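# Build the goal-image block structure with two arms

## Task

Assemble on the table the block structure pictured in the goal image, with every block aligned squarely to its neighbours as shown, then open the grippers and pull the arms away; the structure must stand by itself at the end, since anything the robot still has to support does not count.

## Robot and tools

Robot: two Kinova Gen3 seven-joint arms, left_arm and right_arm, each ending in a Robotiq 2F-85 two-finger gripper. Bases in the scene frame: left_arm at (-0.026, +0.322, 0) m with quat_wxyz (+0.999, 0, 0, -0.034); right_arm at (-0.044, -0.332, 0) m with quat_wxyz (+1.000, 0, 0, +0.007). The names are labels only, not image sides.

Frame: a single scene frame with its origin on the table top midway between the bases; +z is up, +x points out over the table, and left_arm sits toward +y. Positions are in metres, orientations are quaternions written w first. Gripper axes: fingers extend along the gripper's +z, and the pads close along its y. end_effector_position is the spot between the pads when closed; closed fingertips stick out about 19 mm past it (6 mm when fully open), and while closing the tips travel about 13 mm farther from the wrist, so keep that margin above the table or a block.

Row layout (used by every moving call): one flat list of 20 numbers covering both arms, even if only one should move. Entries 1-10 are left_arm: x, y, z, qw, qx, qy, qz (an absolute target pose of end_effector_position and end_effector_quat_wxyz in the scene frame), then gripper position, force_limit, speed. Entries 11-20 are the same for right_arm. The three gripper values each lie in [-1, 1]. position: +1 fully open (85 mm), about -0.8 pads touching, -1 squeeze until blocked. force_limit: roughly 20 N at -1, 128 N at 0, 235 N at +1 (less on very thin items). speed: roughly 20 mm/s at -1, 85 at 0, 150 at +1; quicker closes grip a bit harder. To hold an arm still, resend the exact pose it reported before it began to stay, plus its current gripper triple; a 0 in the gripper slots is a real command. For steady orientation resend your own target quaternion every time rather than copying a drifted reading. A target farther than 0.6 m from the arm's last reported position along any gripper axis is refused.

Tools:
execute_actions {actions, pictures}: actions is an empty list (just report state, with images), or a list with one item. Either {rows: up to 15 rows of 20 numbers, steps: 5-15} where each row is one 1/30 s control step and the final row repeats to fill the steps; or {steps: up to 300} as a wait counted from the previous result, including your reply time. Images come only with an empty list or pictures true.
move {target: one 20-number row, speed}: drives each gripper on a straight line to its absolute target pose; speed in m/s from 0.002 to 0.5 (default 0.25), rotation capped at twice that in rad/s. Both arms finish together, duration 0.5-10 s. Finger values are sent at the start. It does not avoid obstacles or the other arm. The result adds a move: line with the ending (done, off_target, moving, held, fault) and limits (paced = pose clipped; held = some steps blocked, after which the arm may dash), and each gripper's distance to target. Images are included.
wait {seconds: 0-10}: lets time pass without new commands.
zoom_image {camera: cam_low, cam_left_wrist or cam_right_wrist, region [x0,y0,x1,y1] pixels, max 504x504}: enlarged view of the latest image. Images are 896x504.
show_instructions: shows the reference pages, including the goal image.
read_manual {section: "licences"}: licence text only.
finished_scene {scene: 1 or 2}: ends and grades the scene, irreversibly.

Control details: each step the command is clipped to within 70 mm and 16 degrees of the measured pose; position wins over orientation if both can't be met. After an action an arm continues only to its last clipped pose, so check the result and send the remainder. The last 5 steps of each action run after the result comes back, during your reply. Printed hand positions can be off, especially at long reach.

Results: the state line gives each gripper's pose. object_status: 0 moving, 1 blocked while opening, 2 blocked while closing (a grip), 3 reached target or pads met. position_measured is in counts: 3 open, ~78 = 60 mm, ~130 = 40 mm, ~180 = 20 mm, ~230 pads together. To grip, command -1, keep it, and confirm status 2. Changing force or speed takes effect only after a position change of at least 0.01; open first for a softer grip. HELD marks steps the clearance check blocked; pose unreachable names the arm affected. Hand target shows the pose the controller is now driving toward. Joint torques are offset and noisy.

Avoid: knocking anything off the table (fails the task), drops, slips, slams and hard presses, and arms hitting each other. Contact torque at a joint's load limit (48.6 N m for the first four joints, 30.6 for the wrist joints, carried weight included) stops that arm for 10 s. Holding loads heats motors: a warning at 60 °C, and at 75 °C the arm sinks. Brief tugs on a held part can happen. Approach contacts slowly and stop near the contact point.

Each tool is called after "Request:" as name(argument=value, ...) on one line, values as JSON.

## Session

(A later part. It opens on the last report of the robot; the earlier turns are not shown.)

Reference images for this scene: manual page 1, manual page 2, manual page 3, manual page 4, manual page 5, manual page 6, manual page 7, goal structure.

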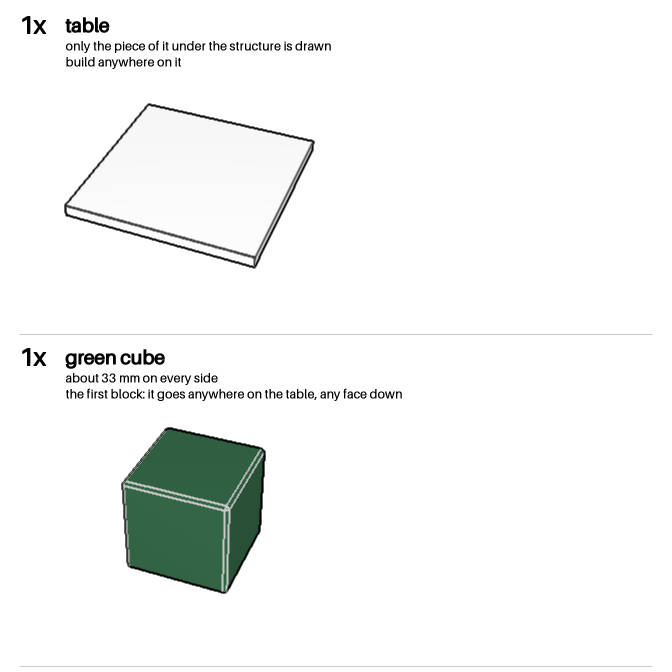

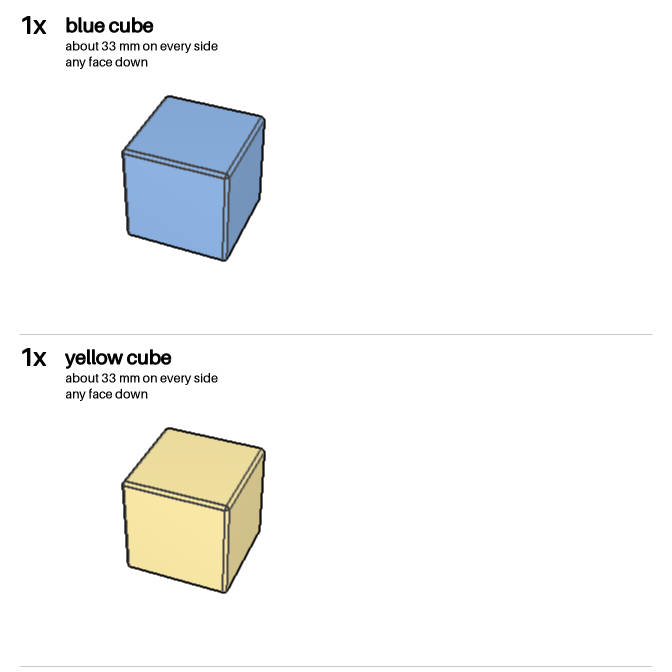

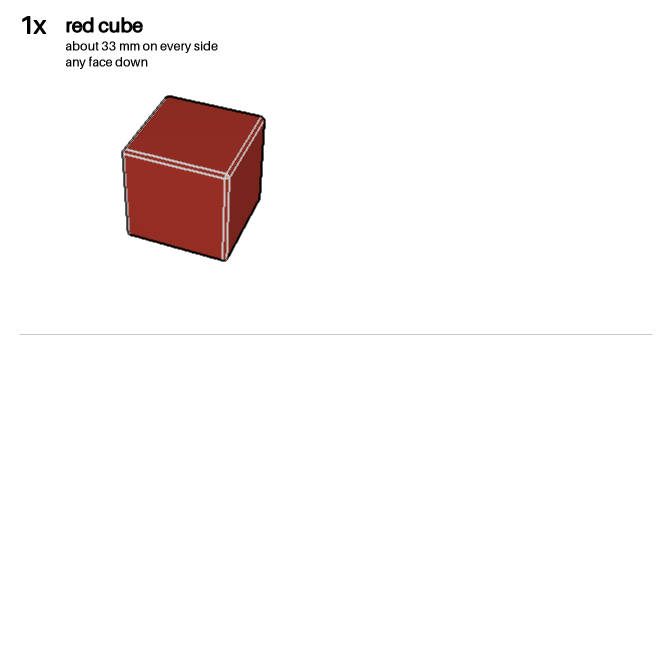

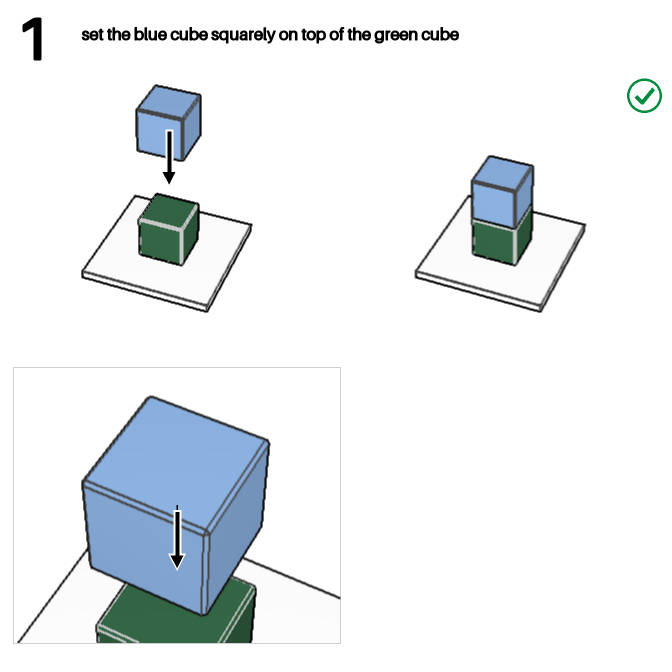

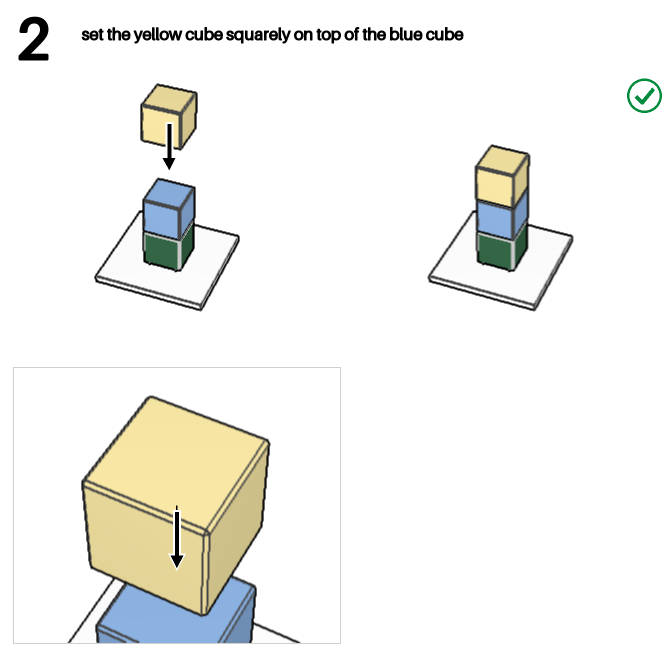

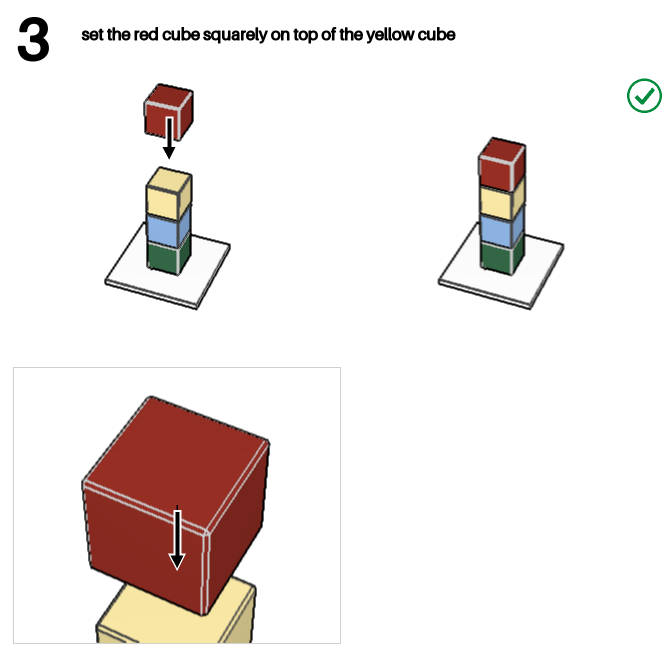

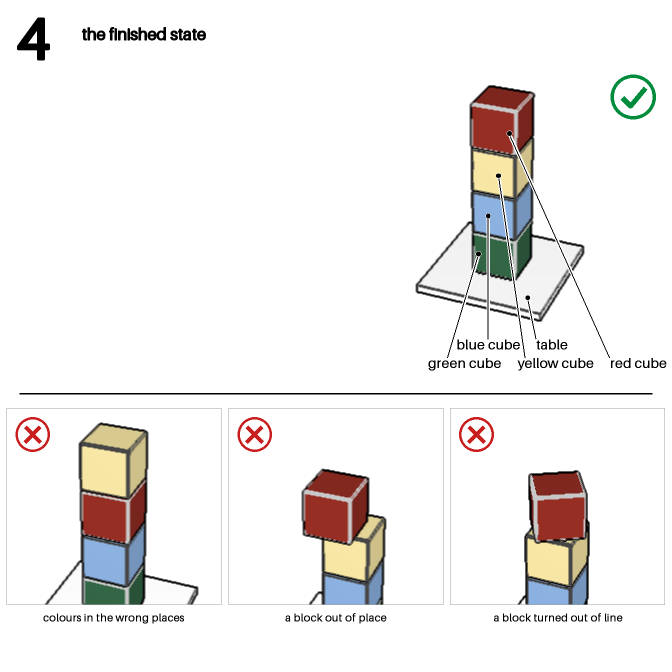

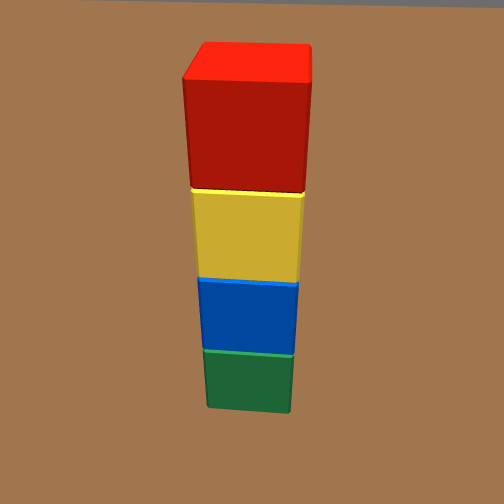

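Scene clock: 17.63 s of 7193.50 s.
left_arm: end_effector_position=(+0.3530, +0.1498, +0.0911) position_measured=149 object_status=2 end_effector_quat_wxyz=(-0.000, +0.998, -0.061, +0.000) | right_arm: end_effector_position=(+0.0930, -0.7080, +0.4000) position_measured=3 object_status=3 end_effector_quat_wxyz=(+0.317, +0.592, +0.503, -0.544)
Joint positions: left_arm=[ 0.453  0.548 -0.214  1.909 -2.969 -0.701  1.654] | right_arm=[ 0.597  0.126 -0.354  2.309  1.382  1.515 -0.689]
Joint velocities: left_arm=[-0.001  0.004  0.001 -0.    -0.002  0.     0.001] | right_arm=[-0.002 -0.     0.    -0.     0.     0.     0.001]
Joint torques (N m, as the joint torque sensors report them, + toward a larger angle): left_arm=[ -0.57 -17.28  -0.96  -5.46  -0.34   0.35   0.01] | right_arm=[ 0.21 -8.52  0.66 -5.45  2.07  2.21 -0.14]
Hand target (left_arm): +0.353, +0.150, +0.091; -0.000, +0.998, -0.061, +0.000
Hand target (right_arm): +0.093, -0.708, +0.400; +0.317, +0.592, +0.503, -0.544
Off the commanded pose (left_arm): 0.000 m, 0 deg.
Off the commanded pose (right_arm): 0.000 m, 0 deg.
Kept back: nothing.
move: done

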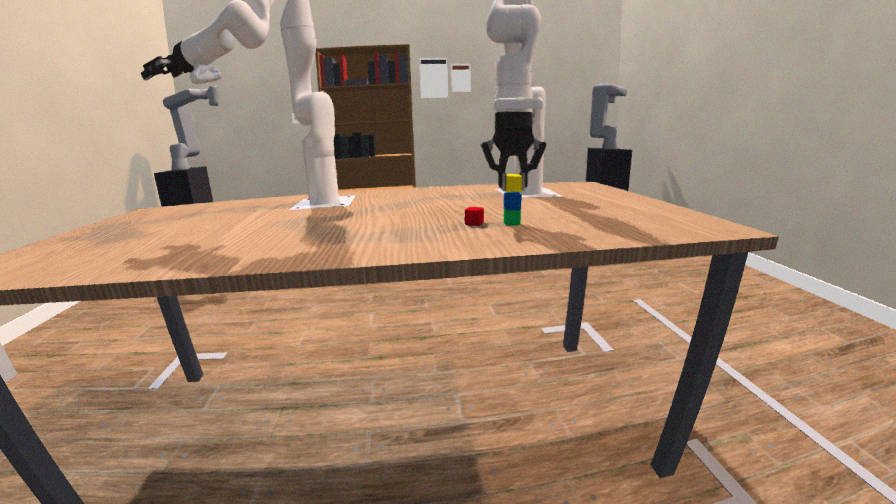

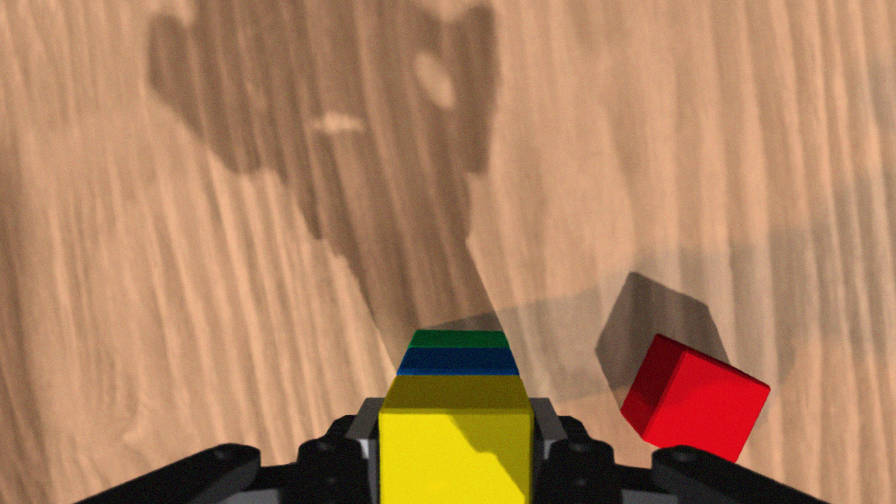

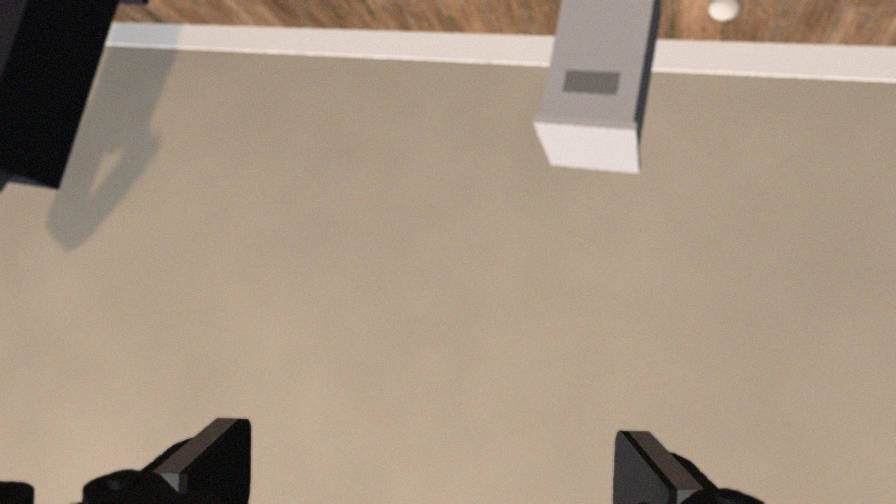

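Request:
move(target=[0.353,0.1496,0.086,0,0.998,-0.061,0,-1,-0.5,0,0.093,-0.708,0.4,0.317,0.592,0.503,-0.544,1,0,0], speed=0.02)

Request:
move(target=[0.353,0.1496,0.086,0,0.998,-0.061,0,0.3,-0.5,0,0.093,-0.708,0.4,0.317,0.592,0.503,-0.544,1,0,0])

Request:
move(target=[0.353,0.1496,0.14,0,0.998,-0.061,0,0.3,-0.5,0,0.093,-0.708,0.4,0.317,0.592,0.503,-0.544,1,0,0], speed=0.12)

Request:
move(target=[0.338,0.071,0.14,0,0.866,0.5,0,0.3,-0.5,0,0.093,-0.708,0.4,0.317,0.592,0.503,-0.544,1,0,0])

Request:
move(target=[0.338,0.071,0.06,0,0.866,0.5,0,0.3,-0.5,0,0.093,-0.708,0.4,0.317,0.592,0.503,-0.544,1,0,0], speed=0.12)

Scene clock: 18.93 s of 7193.50 s.
left_arm: end_effector_position=(+0.3531, +0.1495, +0.0862) position_measured=149 object_status=2 end_effector_quat_wxyz=(+0.000, +0.998, -0.061, +0.000) | right_arm: end_effector_position=(+0.0930, -0.7080, +0.4000) position_measured=3 object_status=3 end_effector_quat_wxyz=(+0.317, +0.592, +0.503, -0.544)
Joint positions: left_arm=[ 0.451  0.558 -0.211  1.914 -2.966 -0.687  1.651] | right_arm=[ 0.597  0.126 -0.354  2.309  1.382  1.515 -0.689]
Joint velocities: left_arm=[ 0.     0.001 -0.001 -0.     0.001 -0.    -0.   ] | right_arm=[ 0.    -0.    -0.001  0.    -0.001  0.001  0.   ]
Joint torques (N m, as the joint torque sensors report them, + toward a larger angle): left_arm=[ -0.43 -16.93  -1.01  -5.05  -0.39   0.37  -0.01] | right_arm=[ 0.42 -8.78  0.72 -5.6   2.    2.21 -0.06]
Hand target (left_arm): +0.353, +0.150, +0.086; -0.000, +0.998, -0.061, +0.000
Hand target (right_arm): +0.093, -0.708, +0.400; +0.317, +0.592, +0.503, -0.544
Off the commanded pose (left_arm): 0.000 m, 0 deg.
Off the commanded pose (right_arm): 0.000 m, 0 deg.
Kept back: nothing.
move: done

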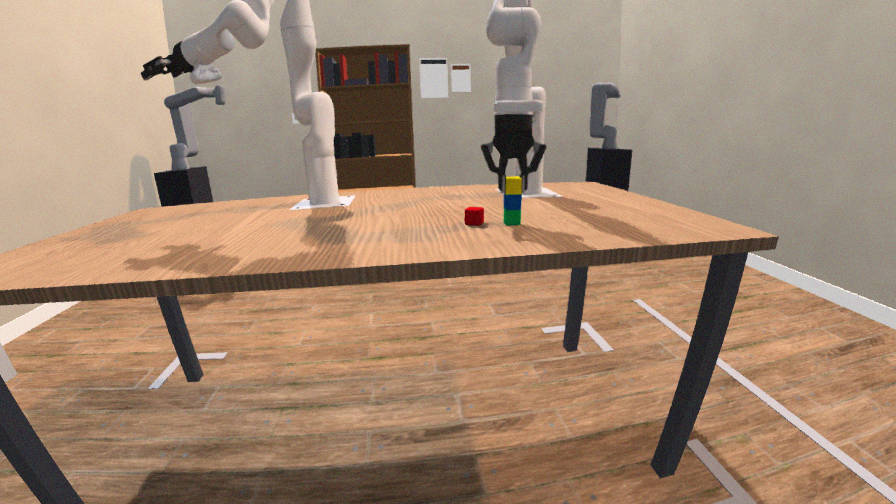

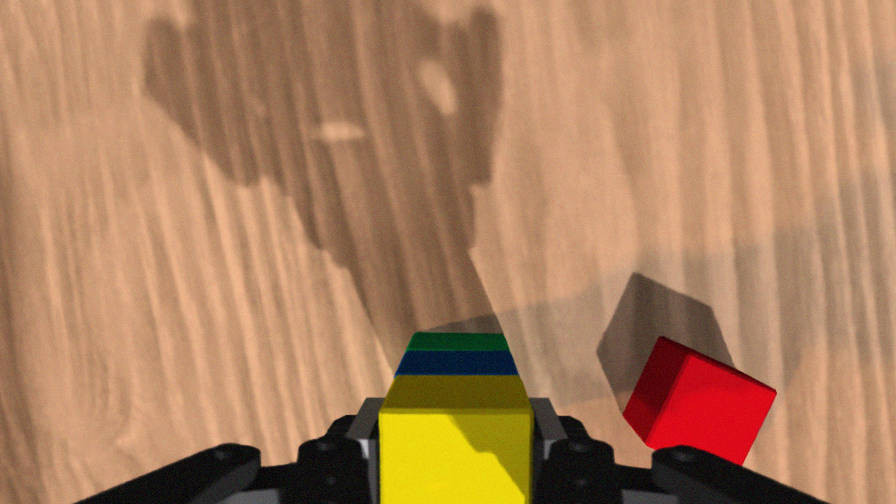

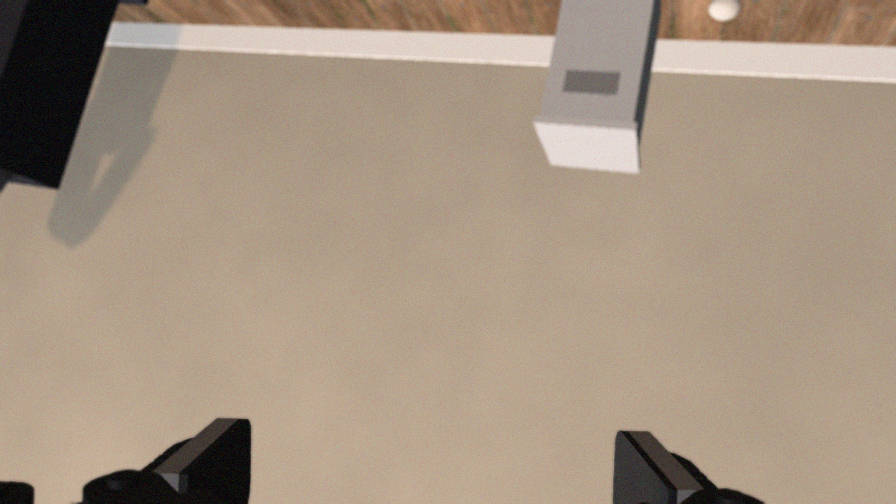

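Scene clock: 19.63 s of 7193.50 s.
left_arm: end_effector_position=(+0.3530, +0.1496, +0.0860) position_measured=91 object_status=3 end_effector_quat_wxyz=(-0.000, +0.998, -0.061, +0.000) | right_arm: end_effector_position=(+0.0930, -0.7080, +0.4000) position_measured=3 object_status=3 end_effector_quat_wxyz=(+0.317, +0.592, +0.503, -0.544)
Joint positions: left_arm=[ 0.451  0.558 -0.211  1.914 -2.966 -0.687  1.651] | right_arm=[ 0.597  0.126 -0.354  2.309  1.382  1.515 -0.689]
Joint velocities: left_arm=[ 0.  0.  0. -0. -0. -0. -0.] | right_arm=[-0.001  0.     0.001  0.001  0.    -0.002  0.   ]
Joint torques (N m, as the joint torque sensors report them, + toward a larger angle): left_arm=[ -0.58 -17.17  -0.9   -5.18  -0.38   0.29  -0.04] | right_arm=[ 0.33 -8.76  0.83 -5.61  2.09  2.29 -0.09]
Hand target (left_arm): +0.353, +0.150, +0.086; -0.000, +0.998, -0.061, +0.000
Hand target (right_arm): +0.093, -0.708, +0.400; +0.317, +0.592, +0.503, -0.544
Off the commanded pose (left_arm): 0.000 m, 0 deg.
Off the commanded pose (right_arm): 0.000 m, 0 deg.
Kept back: nothing.
move: done

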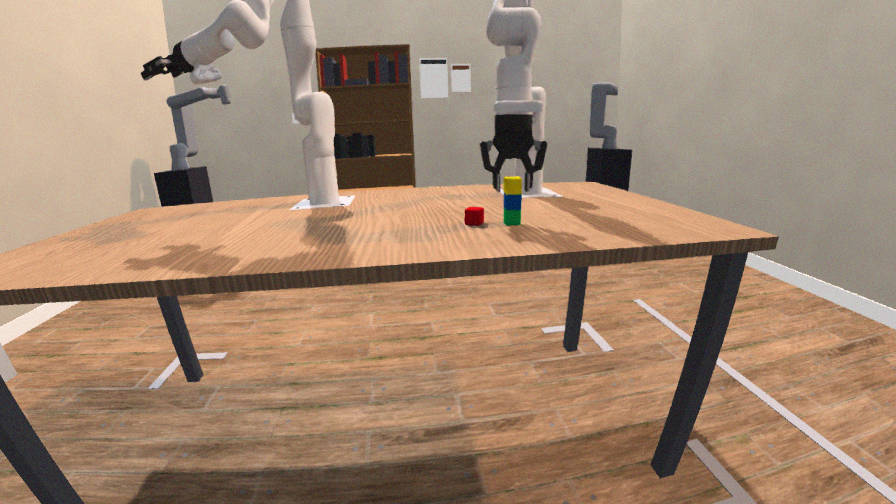

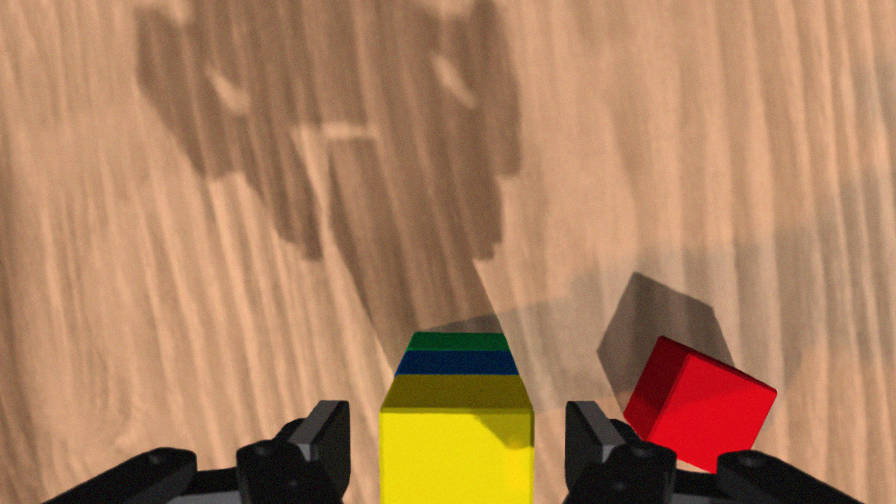

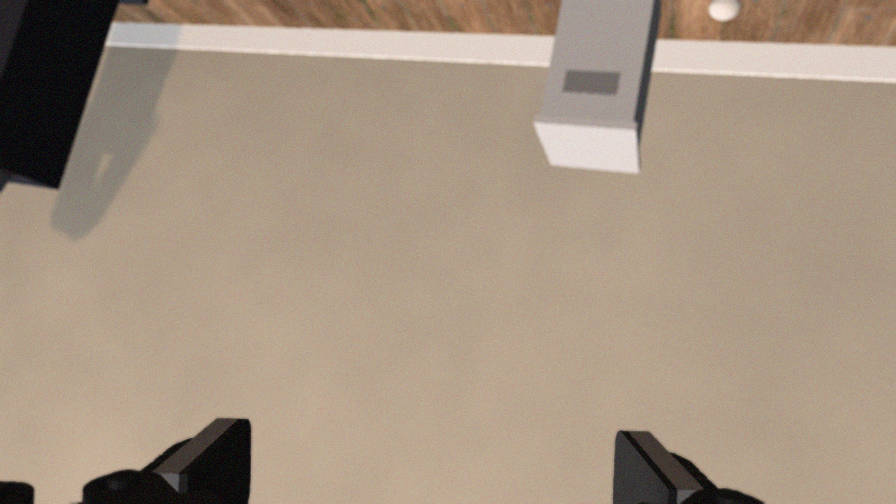

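Scene clock: 20.40 s of 7193.50 s.
left_arm: end_effector_position=(+0.3529, +0.1496, +0.1397) position_measured=91 object_status=3 end_effector_quat_wxyz=(+0.000, +0.998, -0.061, -0.000) | right_arm: end_effector_position=(+0.0930, -0.7080, +0.4000) position_measured=3 object_status=3 end_effector_quat_wxyz=(+0.317, +0.592, +0.503, -0.544)
Joint positions: left_arm=[ 0.47   0.461 -0.234  1.853 -3.003 -0.843  1.683] | right_arm=[ 0.597  0.126 -0.354  2.309  1.382  1.515 -0.689]
Joint velocities: left_arm=[ 0.001 -0.006  0.001 -0.002 -0.    -0.     0.001] | right_arm=[-0.001 -0.    -0.     0.001  0.    -0.     0.   ]
Joint torques (N m, as the joint torque sensors report them, + toward a larger angle): left_arm=[ -0.5  -16.72  -0.76  -6.17  -0.43   0.28  -0.01] | right_arm=[ 0.18 -8.78  0.64 -5.61  2.    2.23 -0.01]
Hand target (left_arm): +0.353, +0.149, +0.140; +0.000, +0.998, -0.061, -0.000
Hand target (right_arm): +0.093, -0.708, +0.400; +0.317, +0.592, +0.503, -0.544
Off the commanded pose (left_arm): 0.000 m, 0 deg.
Off the commanded pose (right_arm): 0.000 m, 0 deg.
Kept back: nothing.
move: done

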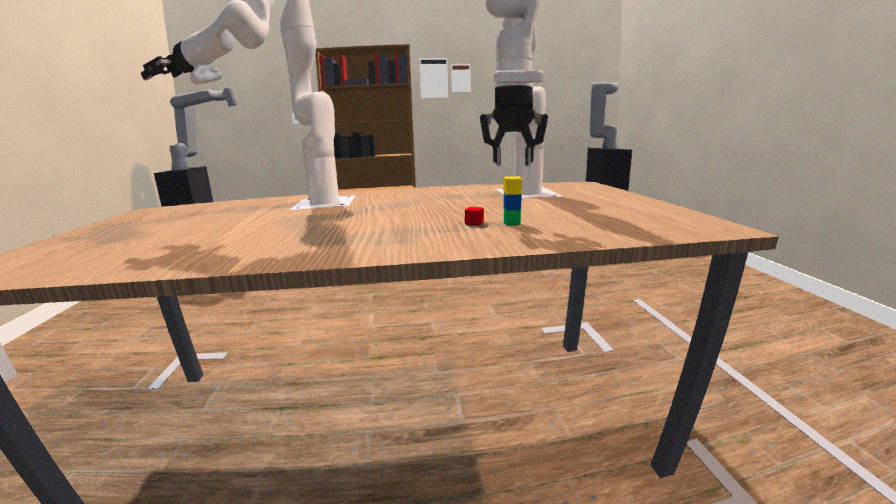

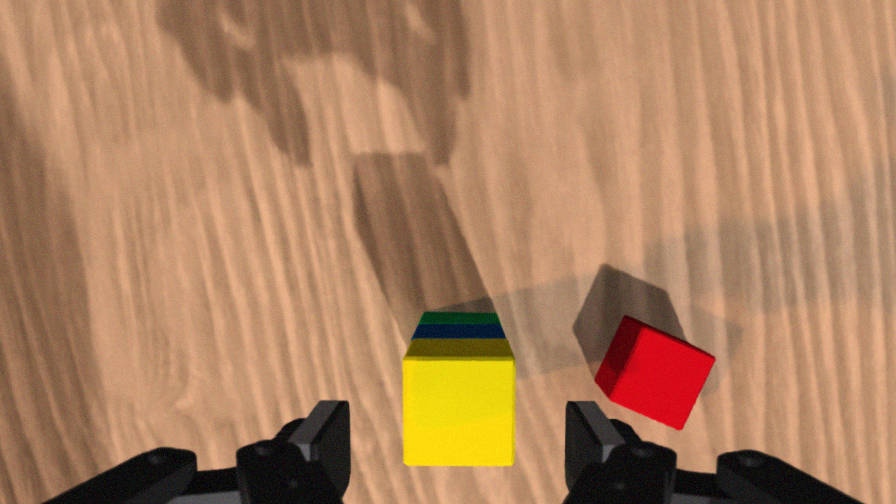

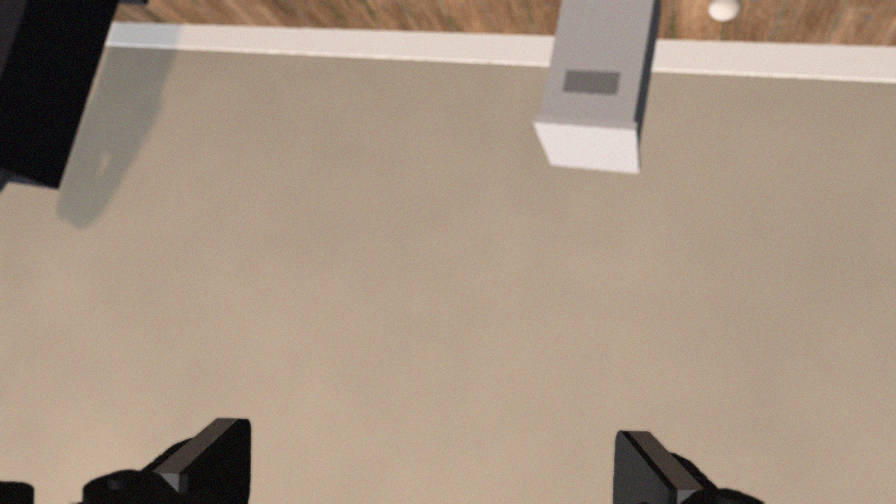

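Scene clock: 23.10 s of 7193.50 s.
left_arm: end_effector_position=(+0.3385, +0.0712, +0.1402) position_measured=91 object_status=3 end_effector_quat_wxyz=(+0.000, +0.866, +0.500, -0.000) | right_arm: end_effector_position=(+0.0930, -0.7080, +0.4000) position_measured=3 object_status=3 end_effector_quat_wxyz=(+0.317, +0.592, +0.503, -0.544)
Joint positions: left_arm=[ 0.834  0.547 -0.518  1.758 -2.813 -0.923  2.864] | right_arm=[ 0.597  0.126 -0.354  2.309  1.382  1.515 -0.689]
Joint velocities: left_arm=[ 0.004  0.001  0.005 -0.001 -0.001  0.     0.002] | right_arm=[-0.001 -0.    -0.     0.    -0.     0.001 -0.002]
Joint torques (N m, as the joint torque sensors report them, + toward a larger angle): left_arm=[ -0.58 -17.26  -2.28  -6.35  -0.41   0.26  -0.05] | right_arm=[ 0.42 -8.63  0.53 -5.63  2.07  2.23 -0.16]
Hand target (left_arm): +0.338, +0.071, +0.140; +0.000, +0.866, +0.500, -0.000
Hand target (right_arm): +0.093, -0.708, +0.400; +0.317, +0.592, +0.503, -0.544
Off the commanded pose (left_arm): 0.001 m, 0 deg.
Off the commanded pose (right_arm): 0.000 m, 0 deg.
Kept back: nothing.
move: done

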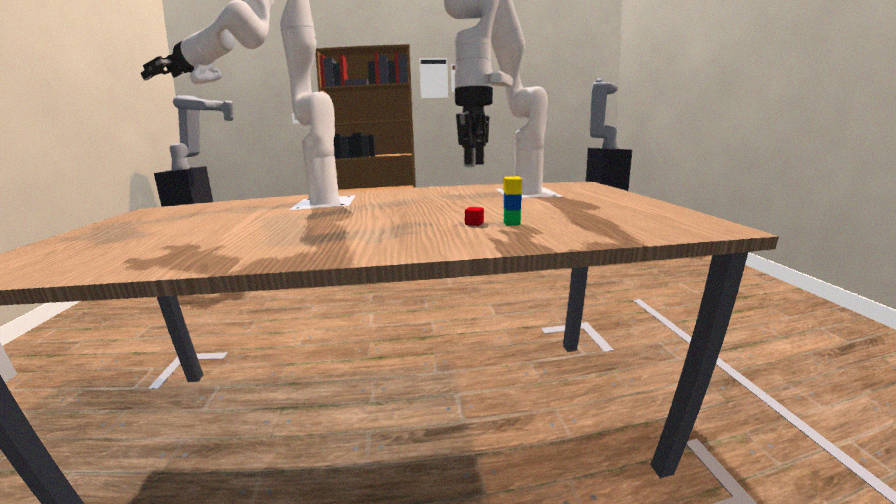

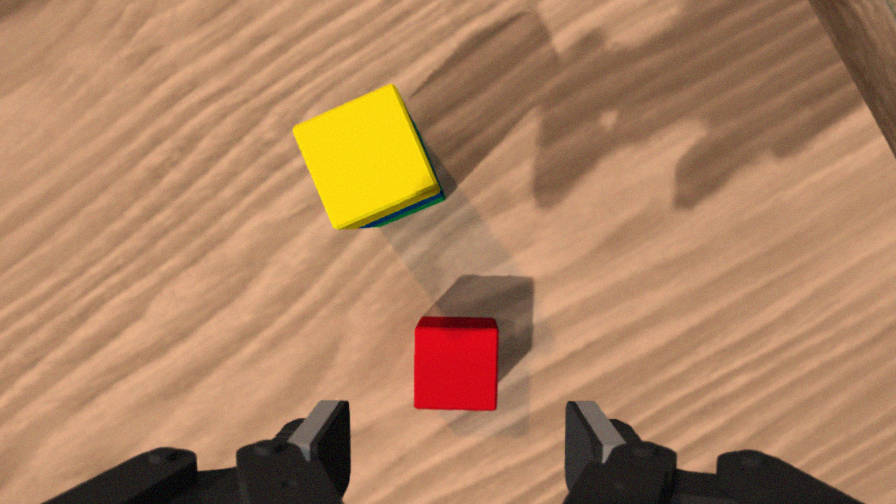

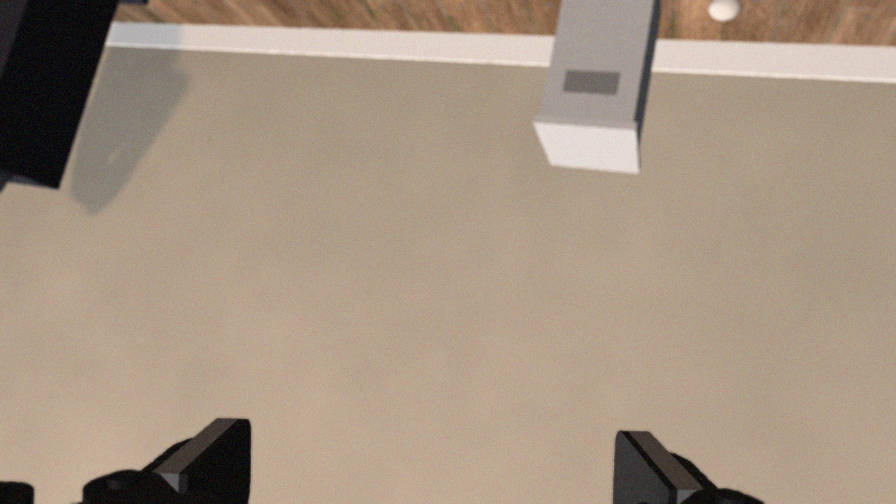

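Scene clock: 24.10 s of 7193.50 s.
left_arm: end_effector_position=(+0.3381, +0.0710, +0.0603) position_measured=91 object_status=3 end_effector_quat_wxyz=(+0.000, +0.866, +0.500, +0.000) | right_arm: end_effector_position=(+0.0930, -0.7080, +0.4000) position_measured=3 object_status=3 end_effector_quat_wxyz=(+0.317, +0.592, +0.503, -0.544)
Joint positions: left_arm=[ 0.785  0.681 -0.449  1.84  -2.714 -0.718  2.782] | right_arm=[ 0.597  0.126 -0.354  2.309  1.382  1.515 -0.689]
Joint velocities: left_arm=[-0.003  0.005 -0.     0.    -0.    -0.    -0.   ] | right_arm=[ 0.001 -0.    -0.001  0.     0.001  0.     0.   ]
Joint torques (N m, as the joint torque sensors report them, + toward a larger angle): left_arm=[ -0.74 -18.38  -2.26  -4.92  -0.49   0.29  -0.06] | right_arm=[ 0.2  -8.6   0.58 -5.52  2.    2.23 -0.14]
Hand target (left_arm): +0.338, +0.071, +0.060; -0.000, +0.866, +0.500, +0.000
Hand target (right_arm): +0.093, -0.708, +0.400; +0.317, +0.592, +0.503, -0.544
Off the commanded pose (left_arm): 0.000 m, 0 deg.
Off the commanded pose (right_arm): 0.000 m, 0 deg.
Kept back: nothing.
move: done

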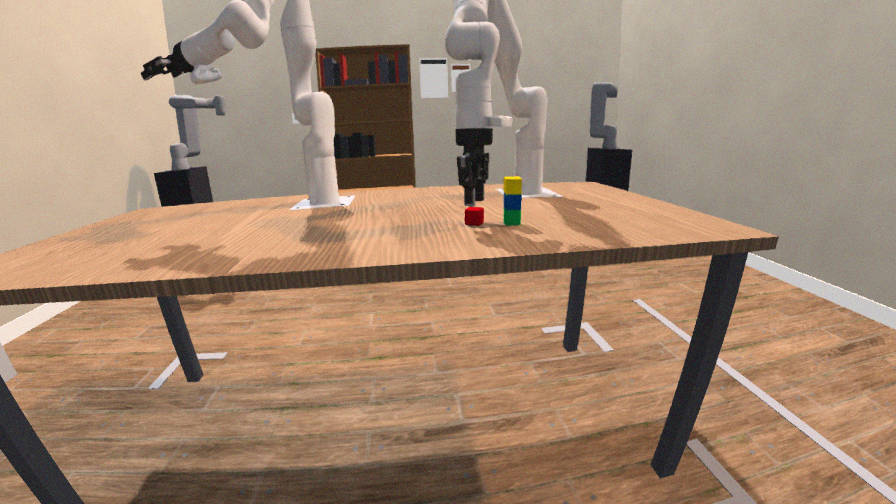

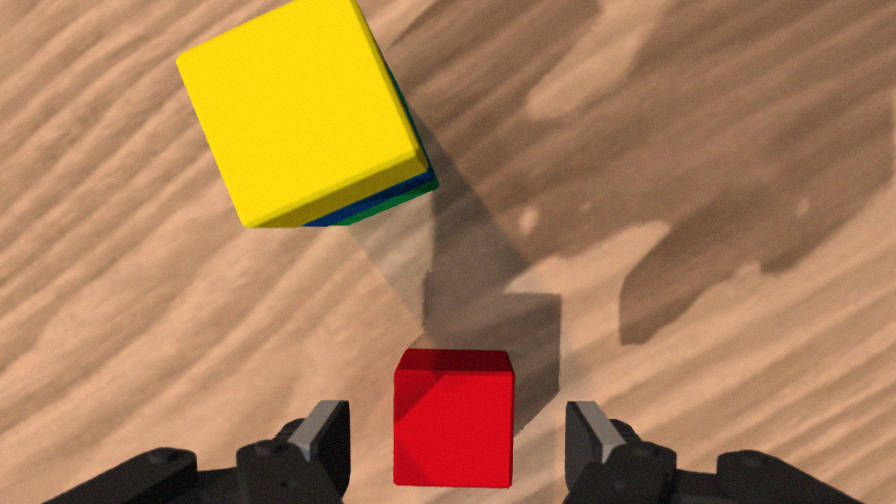

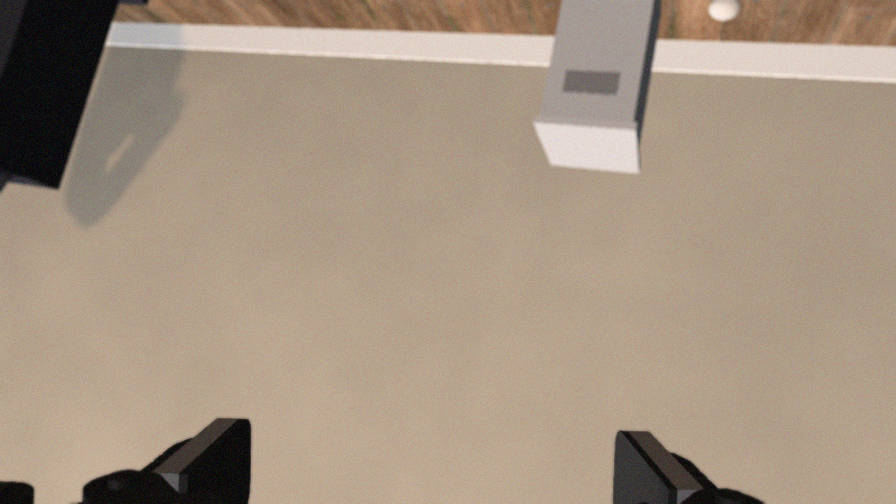

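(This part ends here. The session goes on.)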